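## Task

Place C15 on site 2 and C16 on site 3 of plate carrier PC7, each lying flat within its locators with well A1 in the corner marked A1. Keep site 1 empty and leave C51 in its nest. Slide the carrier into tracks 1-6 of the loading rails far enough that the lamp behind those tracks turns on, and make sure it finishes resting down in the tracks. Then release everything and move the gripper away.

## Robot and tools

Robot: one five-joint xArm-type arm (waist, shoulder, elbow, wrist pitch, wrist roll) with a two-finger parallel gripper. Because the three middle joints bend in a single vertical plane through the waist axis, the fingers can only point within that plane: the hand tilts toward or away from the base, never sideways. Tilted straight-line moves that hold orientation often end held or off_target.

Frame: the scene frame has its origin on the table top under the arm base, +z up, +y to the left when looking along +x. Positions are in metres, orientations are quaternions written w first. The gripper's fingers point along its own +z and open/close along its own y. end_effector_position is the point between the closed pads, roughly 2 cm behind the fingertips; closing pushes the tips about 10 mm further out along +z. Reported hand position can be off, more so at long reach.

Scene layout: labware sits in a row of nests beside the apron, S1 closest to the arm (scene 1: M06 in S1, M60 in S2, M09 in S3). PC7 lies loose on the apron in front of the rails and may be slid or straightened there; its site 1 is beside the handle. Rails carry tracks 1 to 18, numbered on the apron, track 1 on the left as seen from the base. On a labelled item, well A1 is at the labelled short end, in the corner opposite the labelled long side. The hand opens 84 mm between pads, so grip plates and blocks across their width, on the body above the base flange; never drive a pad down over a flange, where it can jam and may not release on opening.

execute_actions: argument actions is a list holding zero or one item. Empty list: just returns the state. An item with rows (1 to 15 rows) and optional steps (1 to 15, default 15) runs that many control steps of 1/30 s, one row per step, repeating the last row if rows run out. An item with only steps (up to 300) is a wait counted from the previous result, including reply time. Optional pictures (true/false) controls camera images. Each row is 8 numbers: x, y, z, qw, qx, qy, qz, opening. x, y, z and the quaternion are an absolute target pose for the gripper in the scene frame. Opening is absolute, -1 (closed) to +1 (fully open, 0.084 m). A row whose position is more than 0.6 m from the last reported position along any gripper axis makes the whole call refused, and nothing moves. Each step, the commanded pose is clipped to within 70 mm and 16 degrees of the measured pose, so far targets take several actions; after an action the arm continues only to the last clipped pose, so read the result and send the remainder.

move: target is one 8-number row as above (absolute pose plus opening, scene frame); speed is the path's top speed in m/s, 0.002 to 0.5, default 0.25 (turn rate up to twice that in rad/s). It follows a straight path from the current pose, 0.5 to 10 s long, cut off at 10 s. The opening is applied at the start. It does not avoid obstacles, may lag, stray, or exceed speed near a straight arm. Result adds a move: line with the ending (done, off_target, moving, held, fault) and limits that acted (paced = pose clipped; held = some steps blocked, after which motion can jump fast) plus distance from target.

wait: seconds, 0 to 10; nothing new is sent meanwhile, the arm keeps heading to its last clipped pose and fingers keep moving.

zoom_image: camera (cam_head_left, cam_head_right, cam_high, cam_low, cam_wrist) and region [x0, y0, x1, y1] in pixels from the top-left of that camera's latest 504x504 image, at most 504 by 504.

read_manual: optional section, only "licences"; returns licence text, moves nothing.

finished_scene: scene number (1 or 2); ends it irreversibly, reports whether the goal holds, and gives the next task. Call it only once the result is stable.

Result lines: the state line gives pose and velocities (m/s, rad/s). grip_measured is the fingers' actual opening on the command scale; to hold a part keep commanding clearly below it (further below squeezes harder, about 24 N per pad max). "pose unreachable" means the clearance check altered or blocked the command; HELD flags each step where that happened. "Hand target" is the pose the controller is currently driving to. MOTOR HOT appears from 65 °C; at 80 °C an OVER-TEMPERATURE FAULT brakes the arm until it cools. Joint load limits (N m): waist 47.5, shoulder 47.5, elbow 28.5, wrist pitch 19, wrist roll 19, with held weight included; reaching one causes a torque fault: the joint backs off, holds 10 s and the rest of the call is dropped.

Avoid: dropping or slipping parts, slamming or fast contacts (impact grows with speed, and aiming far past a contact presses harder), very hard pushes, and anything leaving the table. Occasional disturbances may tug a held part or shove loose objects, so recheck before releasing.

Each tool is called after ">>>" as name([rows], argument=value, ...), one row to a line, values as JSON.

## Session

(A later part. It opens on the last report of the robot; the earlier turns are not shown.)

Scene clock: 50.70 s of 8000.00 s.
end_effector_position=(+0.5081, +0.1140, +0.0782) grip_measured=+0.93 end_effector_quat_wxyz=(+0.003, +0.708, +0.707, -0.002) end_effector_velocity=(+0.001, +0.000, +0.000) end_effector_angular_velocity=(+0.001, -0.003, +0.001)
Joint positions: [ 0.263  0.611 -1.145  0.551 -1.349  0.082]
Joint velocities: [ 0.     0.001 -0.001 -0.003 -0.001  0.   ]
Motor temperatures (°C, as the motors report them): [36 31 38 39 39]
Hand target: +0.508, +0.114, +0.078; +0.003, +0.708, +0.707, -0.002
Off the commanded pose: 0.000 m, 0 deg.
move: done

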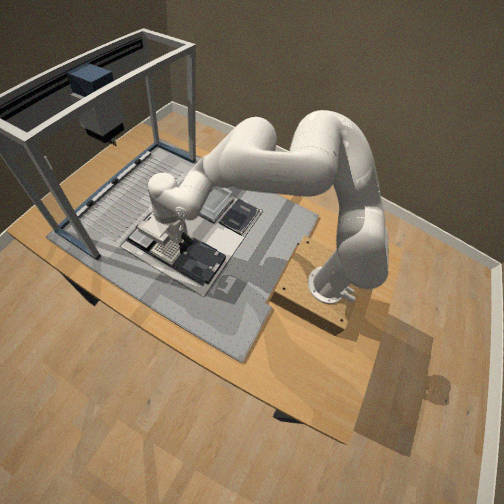

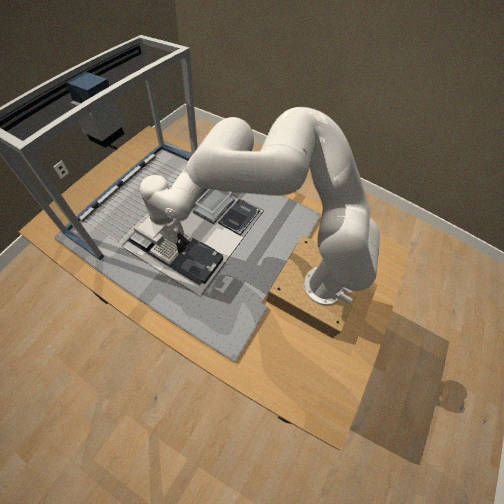

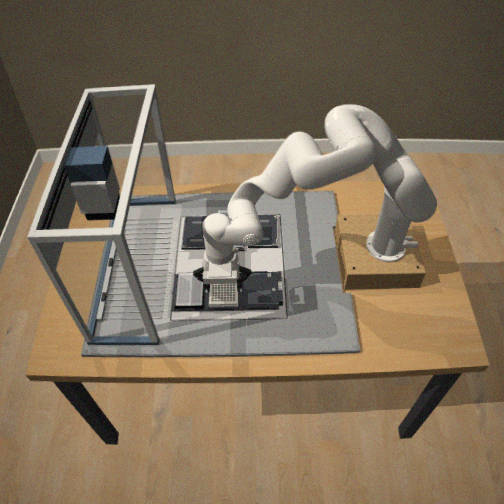

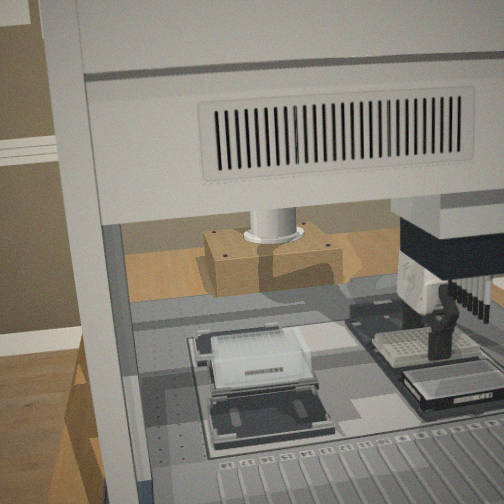

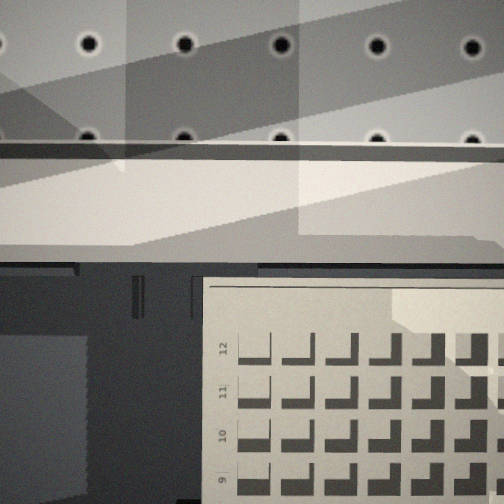

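>>> move(target=[0.5078,0.1136,0.0692,0,0.7075,0.7067,0,0.3], speed=0.008)

>>> execute_actions([
  {"rows":[[0.5078,0.1136,0.0692,0,0.7075,0.7067,0,1]]},
], pictures=false)

>>> move(target=[0.5078,0.1136,0.12,0,0.7075,0.7067,0,1], speed=0.05)

>>> move(target=[0.525,0.015,0.12,0,0.7075,0.7067,0,1])

>>> zoom_image(camera="cam_low", region=[320,290,504,450])

>>> move(target=[0.525,0.015,0.058,0,0.7075,0.7067,0,1], speed=0.08)

>>> move(target=[0.525,0.0505,0.058,0,0.7075,0.7067,0,1], speed=0.02)

>>> move(target=[0.525,0.04,0.11,0,0.7075,0.7067,0,1], speed=0.1)

>>> move(target=[0.55,0.102,0.2,0,1,0,0,1], speed=0.4)

Scene clock: 65.07 s of 8000.00 s.
end_effector_position=(+0.5078, +0.1136, +0.0692) grip_measured=+0.93 end_effector_quat_wxyz=(+0.003, +0.708, +0.707, -0.002) end_effector_velocity=(+0.001, +0.000, -0.000) end_effector_angular_velocity=(+0.001, -0.002, +0.001)
Joint positions: [ 0.263  0.632 -1.148  0.532 -1.349  0.082]
Joint velocities: [ 0.     0.001 -0.001 -0.002 -0.001  0.   ]
Motor temperatures (°C, as the motors report them): [36 31 38 39 39]
Hand target: +0.508, +0.114, +0.069; +0.003, +0.708, +0.707, -0.002
Off the commanded pose: 0.000 m, 0 deg.
After step 90, 10.03 s passed at rest.
move: done

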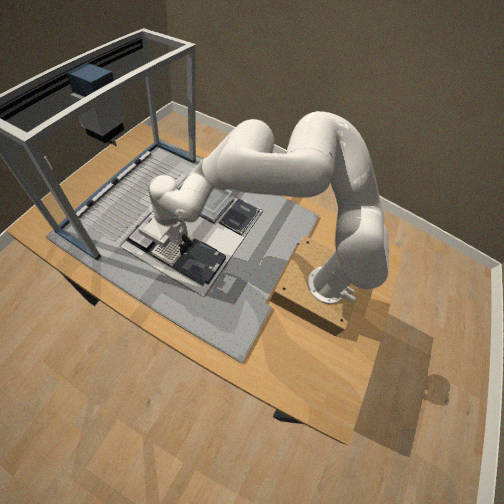

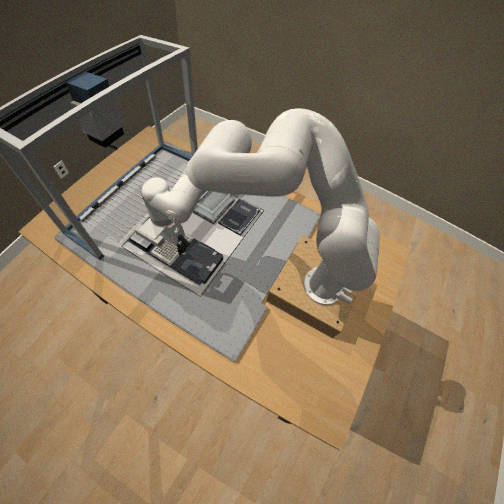

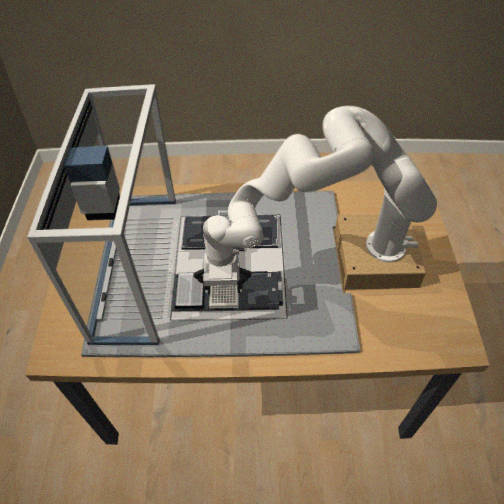

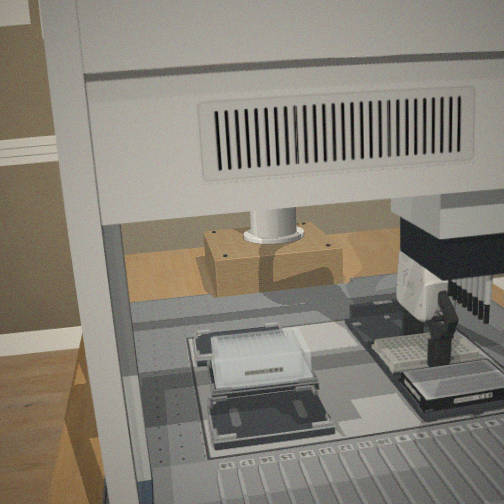

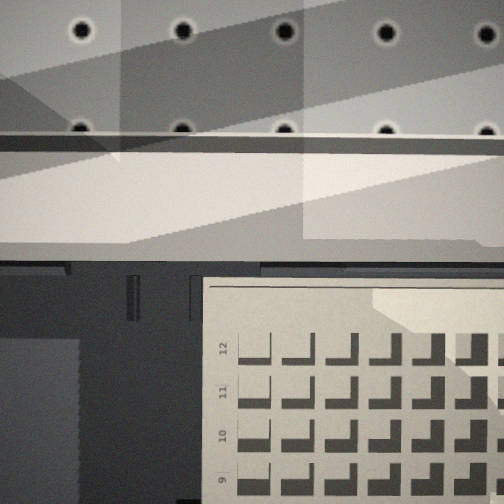

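Scene clock: 65.57 s of 8000.00 s.
end_effector_position=(+0.5078, +0.1136, +0.0692) grip_measured=+1.00 end_effector_quat_wxyz=(+0.003, +0.708, +0.707, -0.002) end_effector_velocity=(+0.001, +0.000, +0.000) end_effector_angular_velocity=(+0.000, -0.001, -0.001)
Joint positions: [ 0.263  0.632 -1.148  0.532 -1.349  0.084]
Joint velocities: [ 0.     0.    -0.001 -0.001  0.001  0.   ]
Motor temperatures (°C, as the motors report them): [36 31 38 39 39]
Hand target: +0.508, +0.114, +0.069; +0.003, +0.708, +0.707, -0.002
Off the commanded pose: 0.000 m, 0 deg.
Steps of this call (steps 1 to 15: all 15 steps of this action). Readings (end_effector_position):
1: (+0.5078, +0.1136, +0.0692)
2: (+0.5078, +0.1136, +0.0693)
4: (+0.5078, +0.1136, +0.0693)
8: (+0.5079, +0.1136, +0.0693)
15: the state above

Scene clock: 67.17 s of 8000.00 s.
end_effector_position=(+0.5077, +0.1136, +0.1197) grip_measured=+1.00 end_effector_quat_wxyz=(+0.003, +0.708, +0.707, -0.002) end_effector_velocity=(-0.001, -0.000, -0.000) end_effector_angular_velocity=(-0.001, +0.004, -0.000)
Joint positions: [ 0.262  0.511 -1.134  0.639 -1.35   0.084]
Joint velocities: [ 0.    -0.001  0.002  0.003  0.    -0.   ]
Motor temperatures (°C, as the motors report them): [36 31 38 39 39]
Hand target: +0.508, +0.114, +0.120; +0.003, +0.708, +0.707, -0.002
Off the commanded pose: 0.000 m, 0 deg.
move: done

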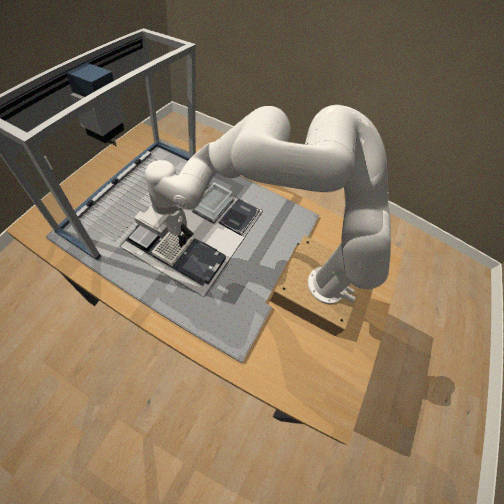

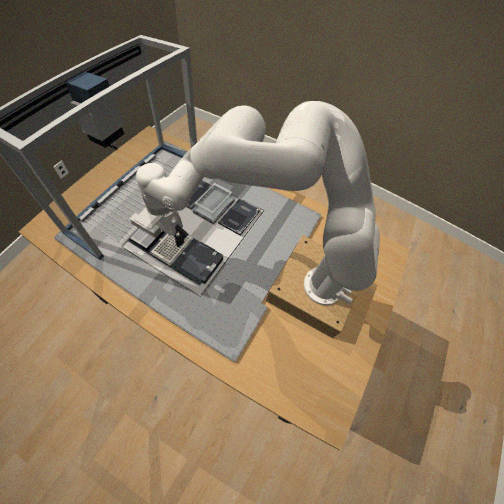

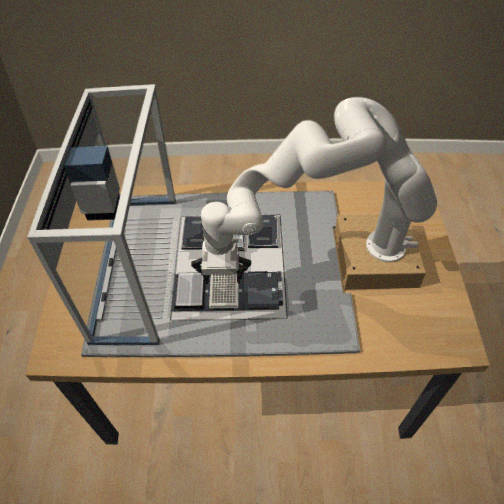

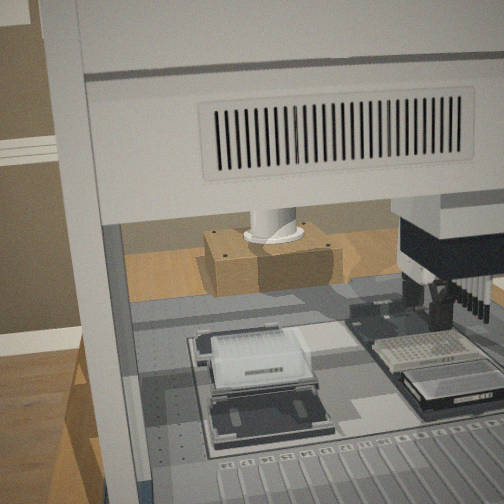

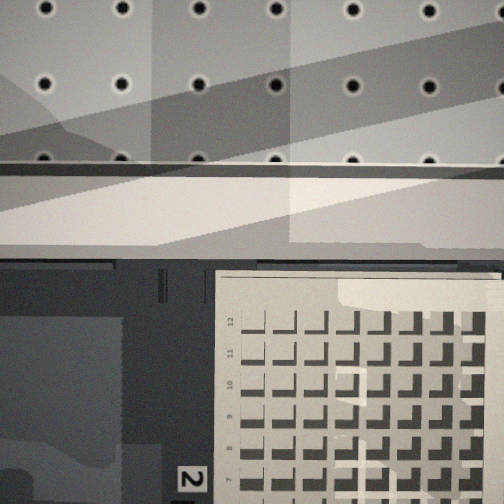

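Scene clock: 68.07 s of 8000.00 s.
end_effector_position=(+0.5247, +0.0157, +0.1200) grip_measured=+1.00 end_effector_quat_wxyz=(+0.001, +0.707, +0.707, -0.001) end_effector_velocity=(+0.000, -0.003, +0.000) end_effector_angular_velocity=(+0.000, +0.001, -0.002)
Joint positions: [ 0.072  0.525 -1.155  0.648 -1.541  0.084]
Joint velocities: [-0.005  0.001 -0.003  0.002 -0.003 -0.   ]
Motor temperatures (°C, as the motors report them): [36 31 38 39 39]
Hand target: +0.525, +0.015, +0.120; +0.001, +0.708, +0.707, -0.001
Off the commanded pose: 0.001 m, 0 deg.
move: done

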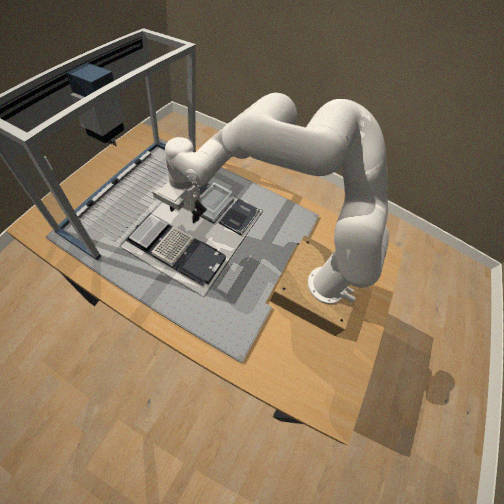

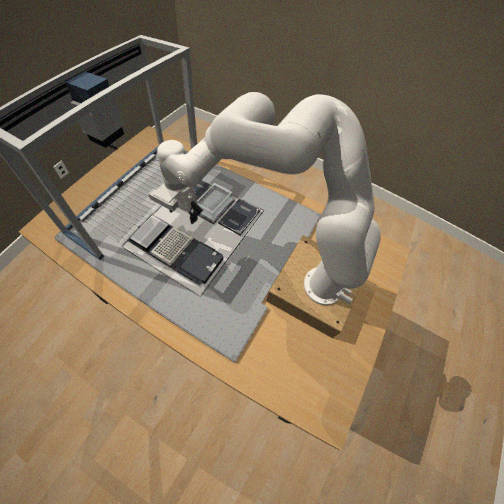

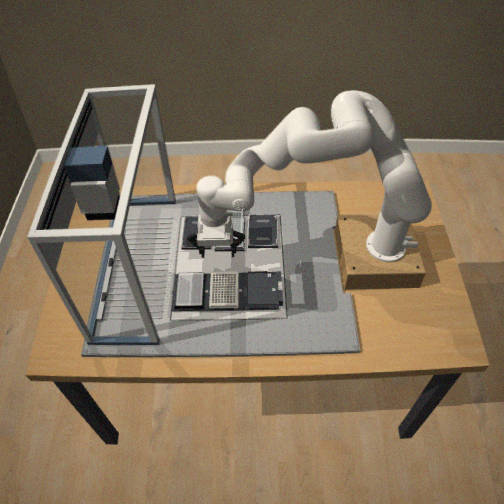

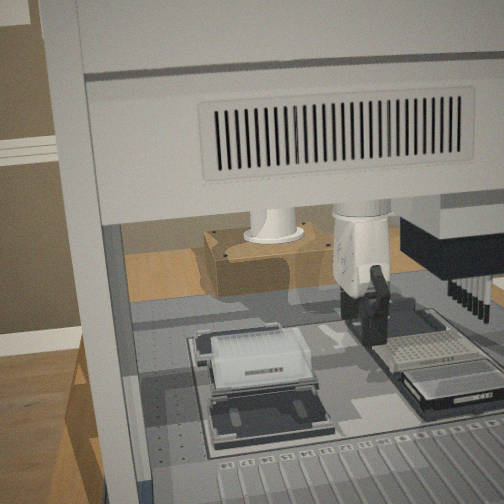

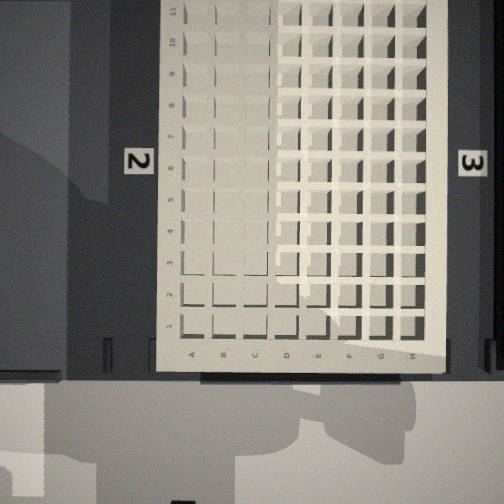

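Region (320, 290, 504, 450) of cam_low's 504x504 image, scaled by 2.739, with more detail than that image has; it fills the top 438 rows of this view, and the rest is white.

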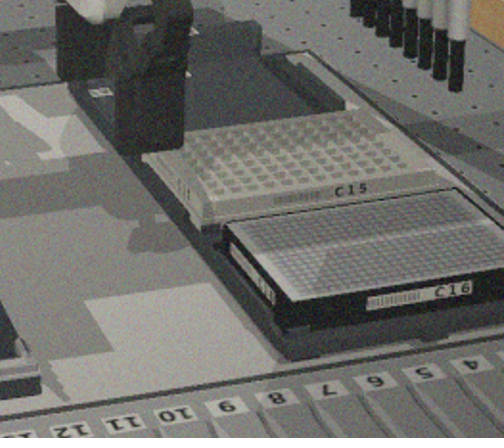

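Scene clock: 69.23 s of 8000.00 s.
end_effector_position=(+0.5253, +0.0150, +0.0585) grip_measured=+1.00 end_effector_quat_wxyz=(+0.001, +0.708, +0.707, -0.001) end_effector_velocity=(+0.000, +0.000, -0.001) end_effector_angular_velocity=(-0.000, +0.000, -0.001)
Joint positions: [ 0.071  0.673 -1.178  0.521 -1.541  0.084]
Joint velocities: [ 0.     0.003 -0.002 -0.001  0.001 -0.   ]
Motor temperatures (°C, as the motors report them): [36 31 38 39 39]
Hand target: +0.525, +0.015, +0.058; +0.001, +0.708, +0.707, -0.001
Off the commanded pose: 0.001 m, 0 deg.
move: done

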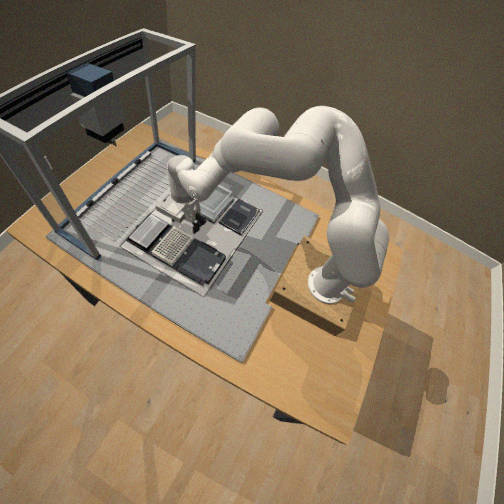

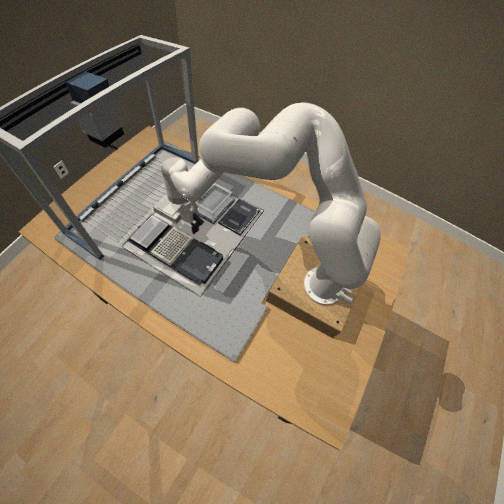

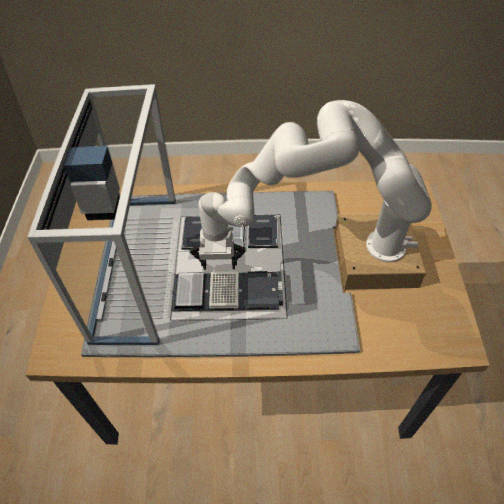

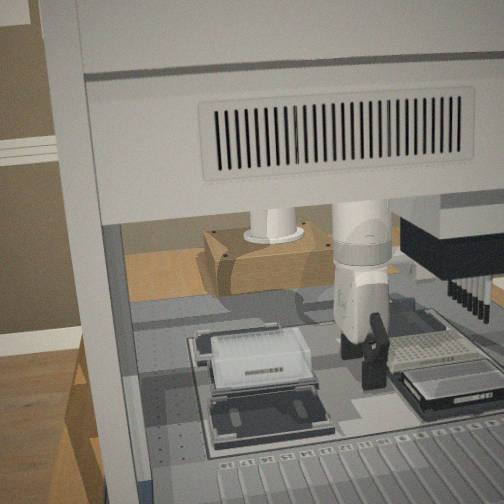

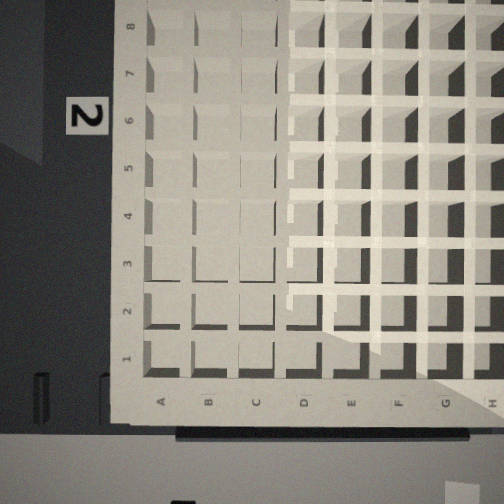

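Scene clock: 71.27 s of 8000.00 s.
end_effector_position=(+0.5252, +0.0503, +0.0581) grip_measured=+1.00 end_effector_quat_wxyz=(+0.002, +0.708, +0.707, -0.001) end_effector_velocity=(-0.000, +0.000, -0.000) end_effector_angular_velocity=(-0.000, +0.001, -0.002)
Joint positions: [ 0.138  0.678 -1.188  0.526 -1.474  0.084]
Joint velocities: [0.    0.    0.    0.    0.003 0.   ]
Motor temperatures (°C, as the motors report them): [36 31 38 39 39]
Hand target: +0.525, +0.050, +0.058; +0.002, +0.708, +0.707, -0.001
Off the commanded pose: 0.000 m, 0 deg.
move: done

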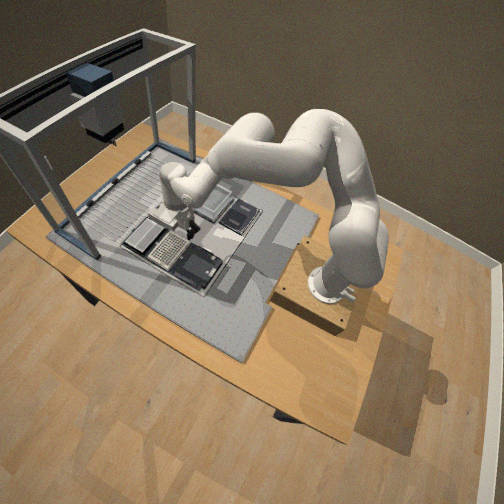

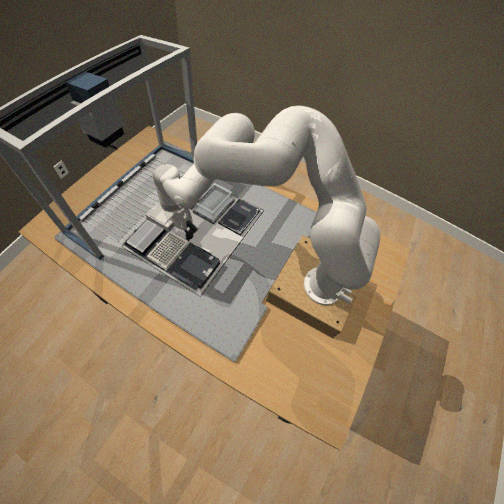

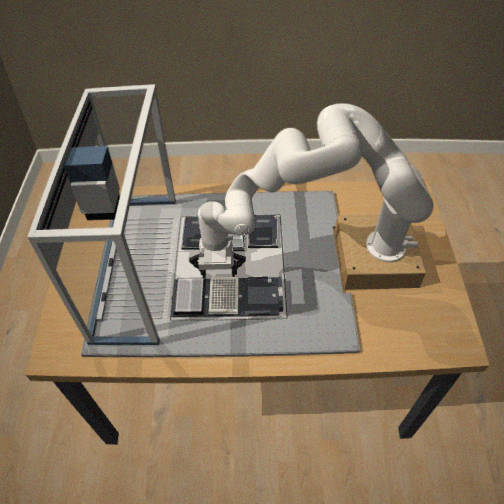

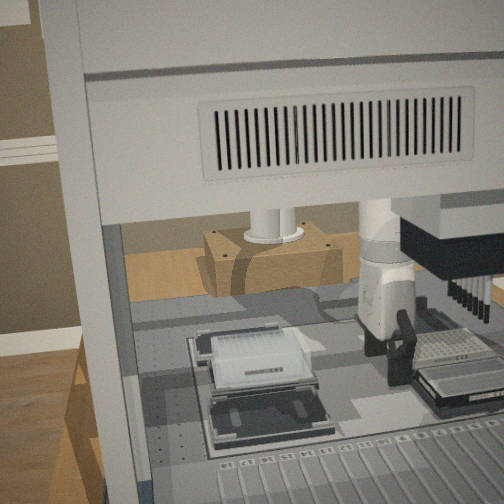

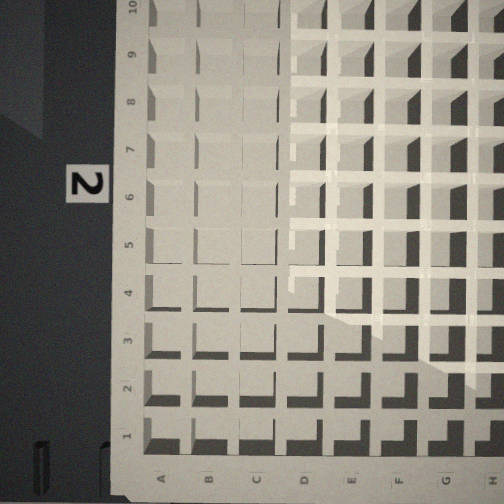

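Scene clock: 72.20 s of 8000.00 s.
end_effector_position=(+0.5246, +0.0401, +0.1095) grip_measured=+1.00 end_effector_quat_wxyz=(+0.001, +0.707, +0.707, -0.002) end_effector_velocity=(+0.000, -0.000, +0.002) end_effector_angular_velocity=(+0.000, -0.000, +0.001)
Joint positions: [ 0.119  0.552 -1.163  0.629 -1.494  0.084]
Joint velocities: [-0.001 -0.003 -0.001  0.003 -0.001  0.   ]
Motor temperatures (°C, as the motors report them): [36 31 38 39 39]
Hand target: +0.525, +0.040, +0.110; +0.002, +0.708, +0.707, -0.001
Off the commanded pose: 0.001 m, 0 deg.
move: done

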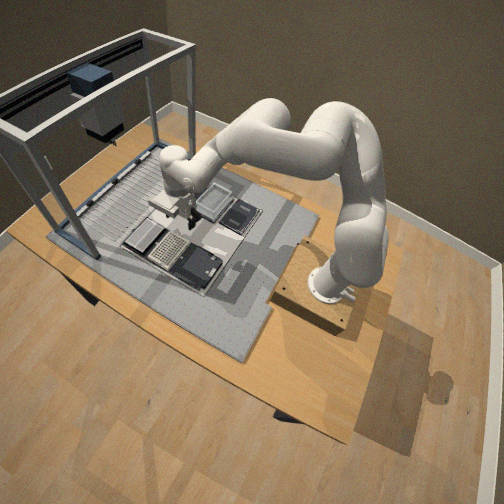

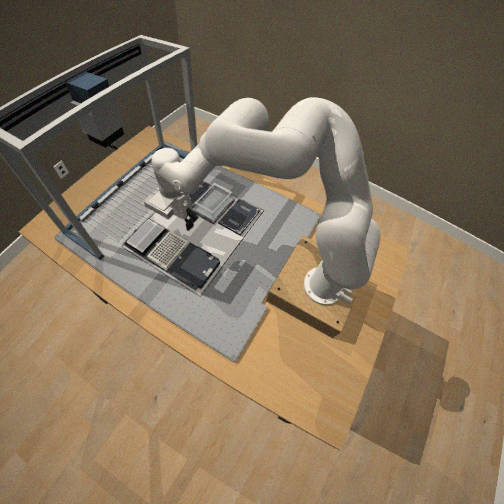

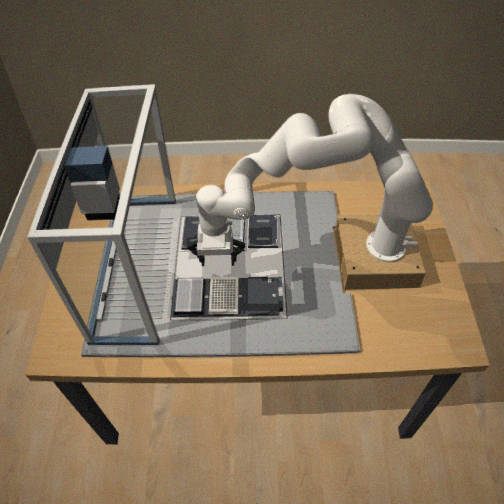

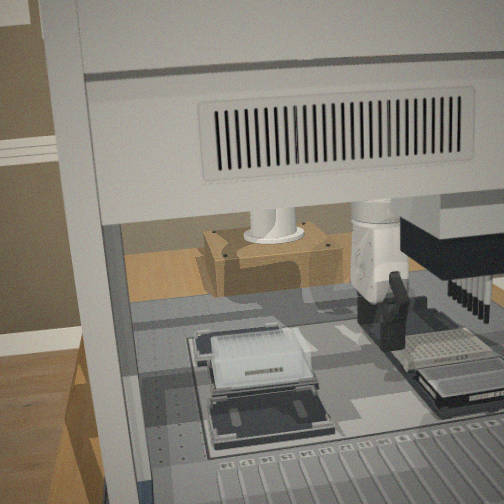

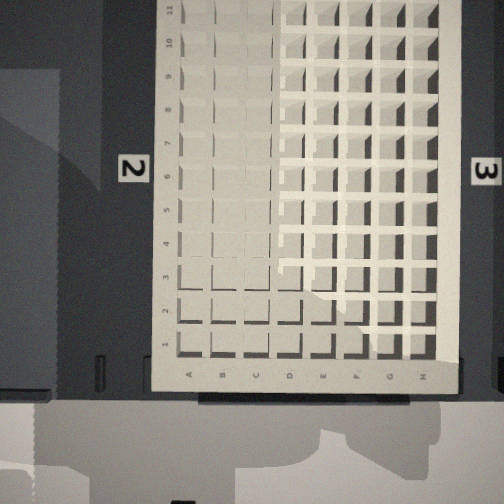

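Scene clock: 74.70 s of 8000.00 s.
end_effector_position=(+0.5501, +0.1018, +0.1998) grip_measured=+1.00 end_effector_quat_wxyz=(+0.003, +1.000, +0.000, +0.000) end_effector_velocity=(+0.001, +0.001, +0.002) end_effector_angular_velocity=(+0.000, -0.002, -0.005)
Joint positions: [ 0.224  0.472 -1.344  0.889  0.182  0.084]
Joint velocities: [ 0.001 -0.001 -0.004  0.002  0.006 -0.   ]
Motor temperatures (°C, as the motors report them): [36 31 38 39 39]
Hand target: +0.550, +0.102, +0.200; +0.003, +1.000, +0.000, +0.001
Off the commanded pose: 0.000 m, 0 deg.
move: done

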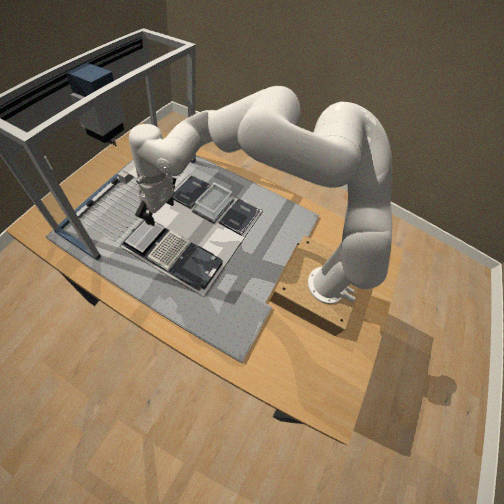

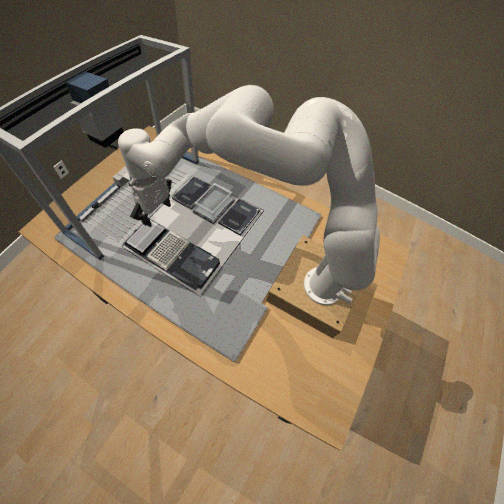

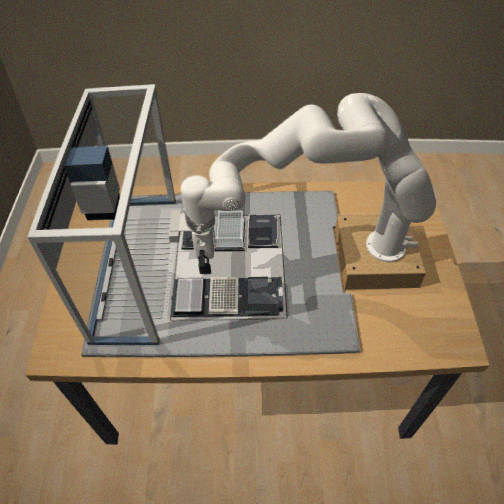

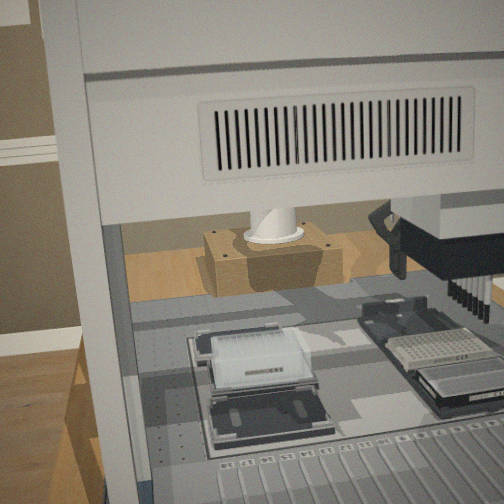

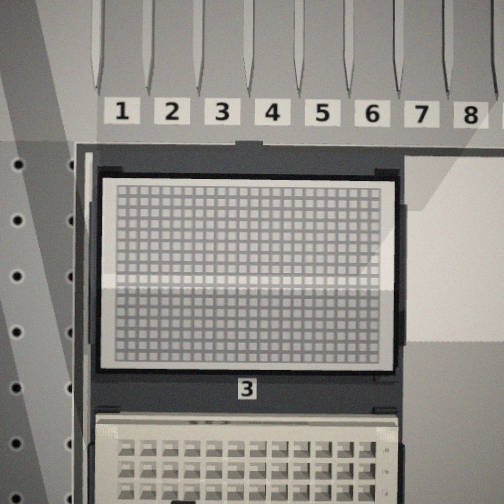

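>>> move(target=[0.44,0.102,0.17,0,1,0,0,1])

>>> zoom_image(camera="cam_low", region=[370,310,504,420])

>>> zoom_image(camera="cam_high", region=[160,260,280,330])

Scene clock: 78.73 s of 8000.00 s.
end_effector_position=(+0.4405, +0.1022, +0.1703) grip_measured=+1.00 end_effector_quat_wxyz=(+0.003, +1.000, -0.000, +0.001) end_effector_velocity=(-0.004, -0.000, -0.002) end_effector_angular_velocity=(-0.001, +0.002, -0.001)
Joint positions: [ 0.269  0.214 -0.862  0.664  0.227  0.084]
Joint velocities: [ 0.001 -0.004  0.014 -0.007  0.002 -0.   ]
Motor temperatures (°C, as the motors report them): [36 31 38 39 39]
Hand target: +0.440, +0.102, +0.170; +0.003, +1.000, -0.000, +0.001
Off the commanded pose: 0.001 m, 0 deg.
After step 90, 0.07 s passed at rest.
move: done

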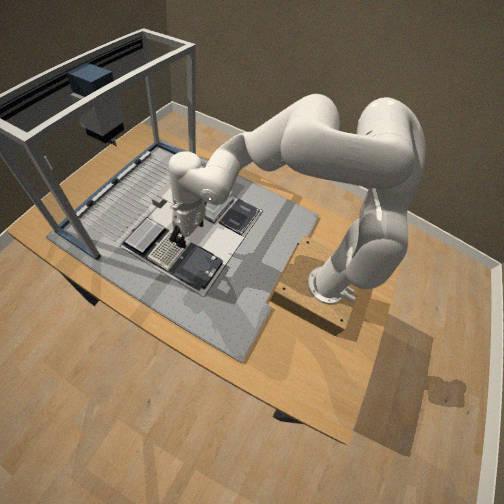

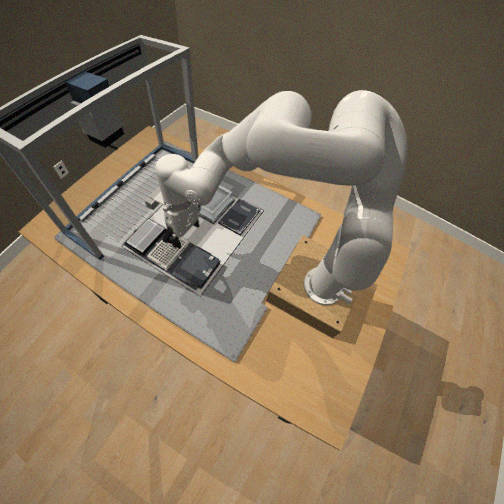

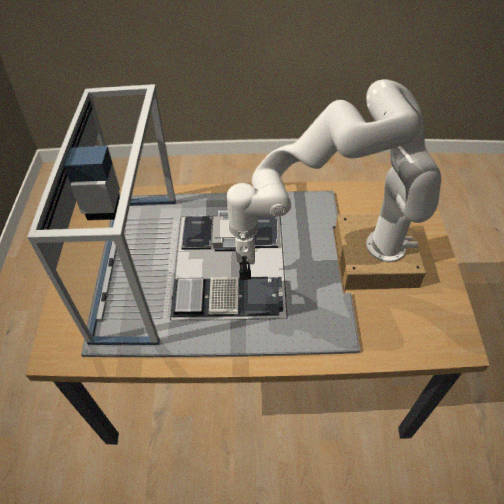

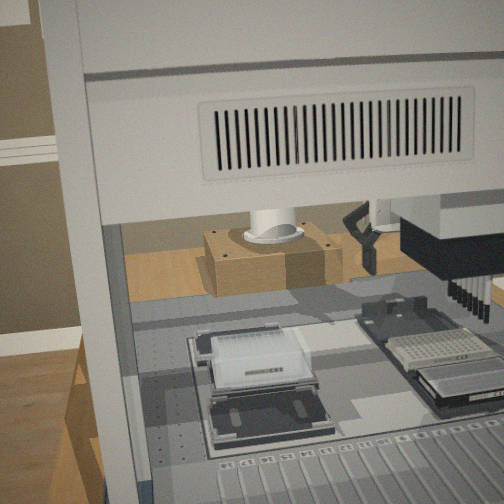

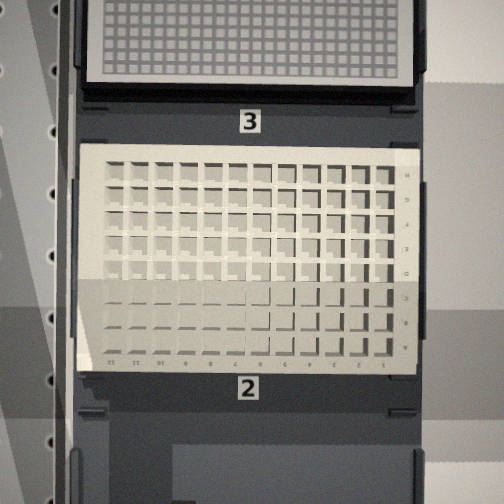

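Region (370, 310, 504, 420) of cam_low's 504x504 image, scaled by 3.761, with more detail than that image has; it fills the top 414 rows of this view, and the rest is white.

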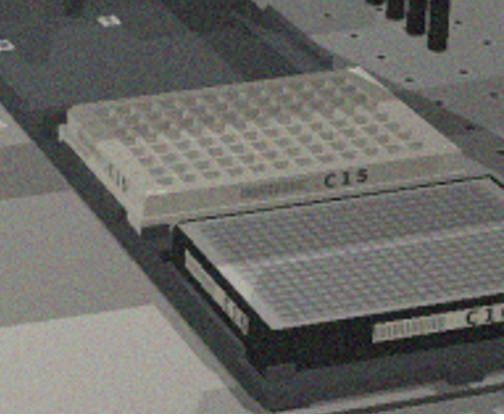

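Region (160, 260, 280, 330) of cam_high's 504x504 image, scaled by 4.200, with more detail than that image has; it fills the top 294 rows of this view, and the rest is white.

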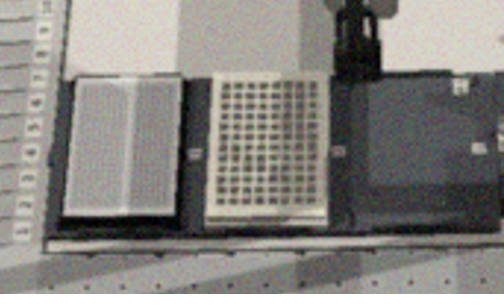

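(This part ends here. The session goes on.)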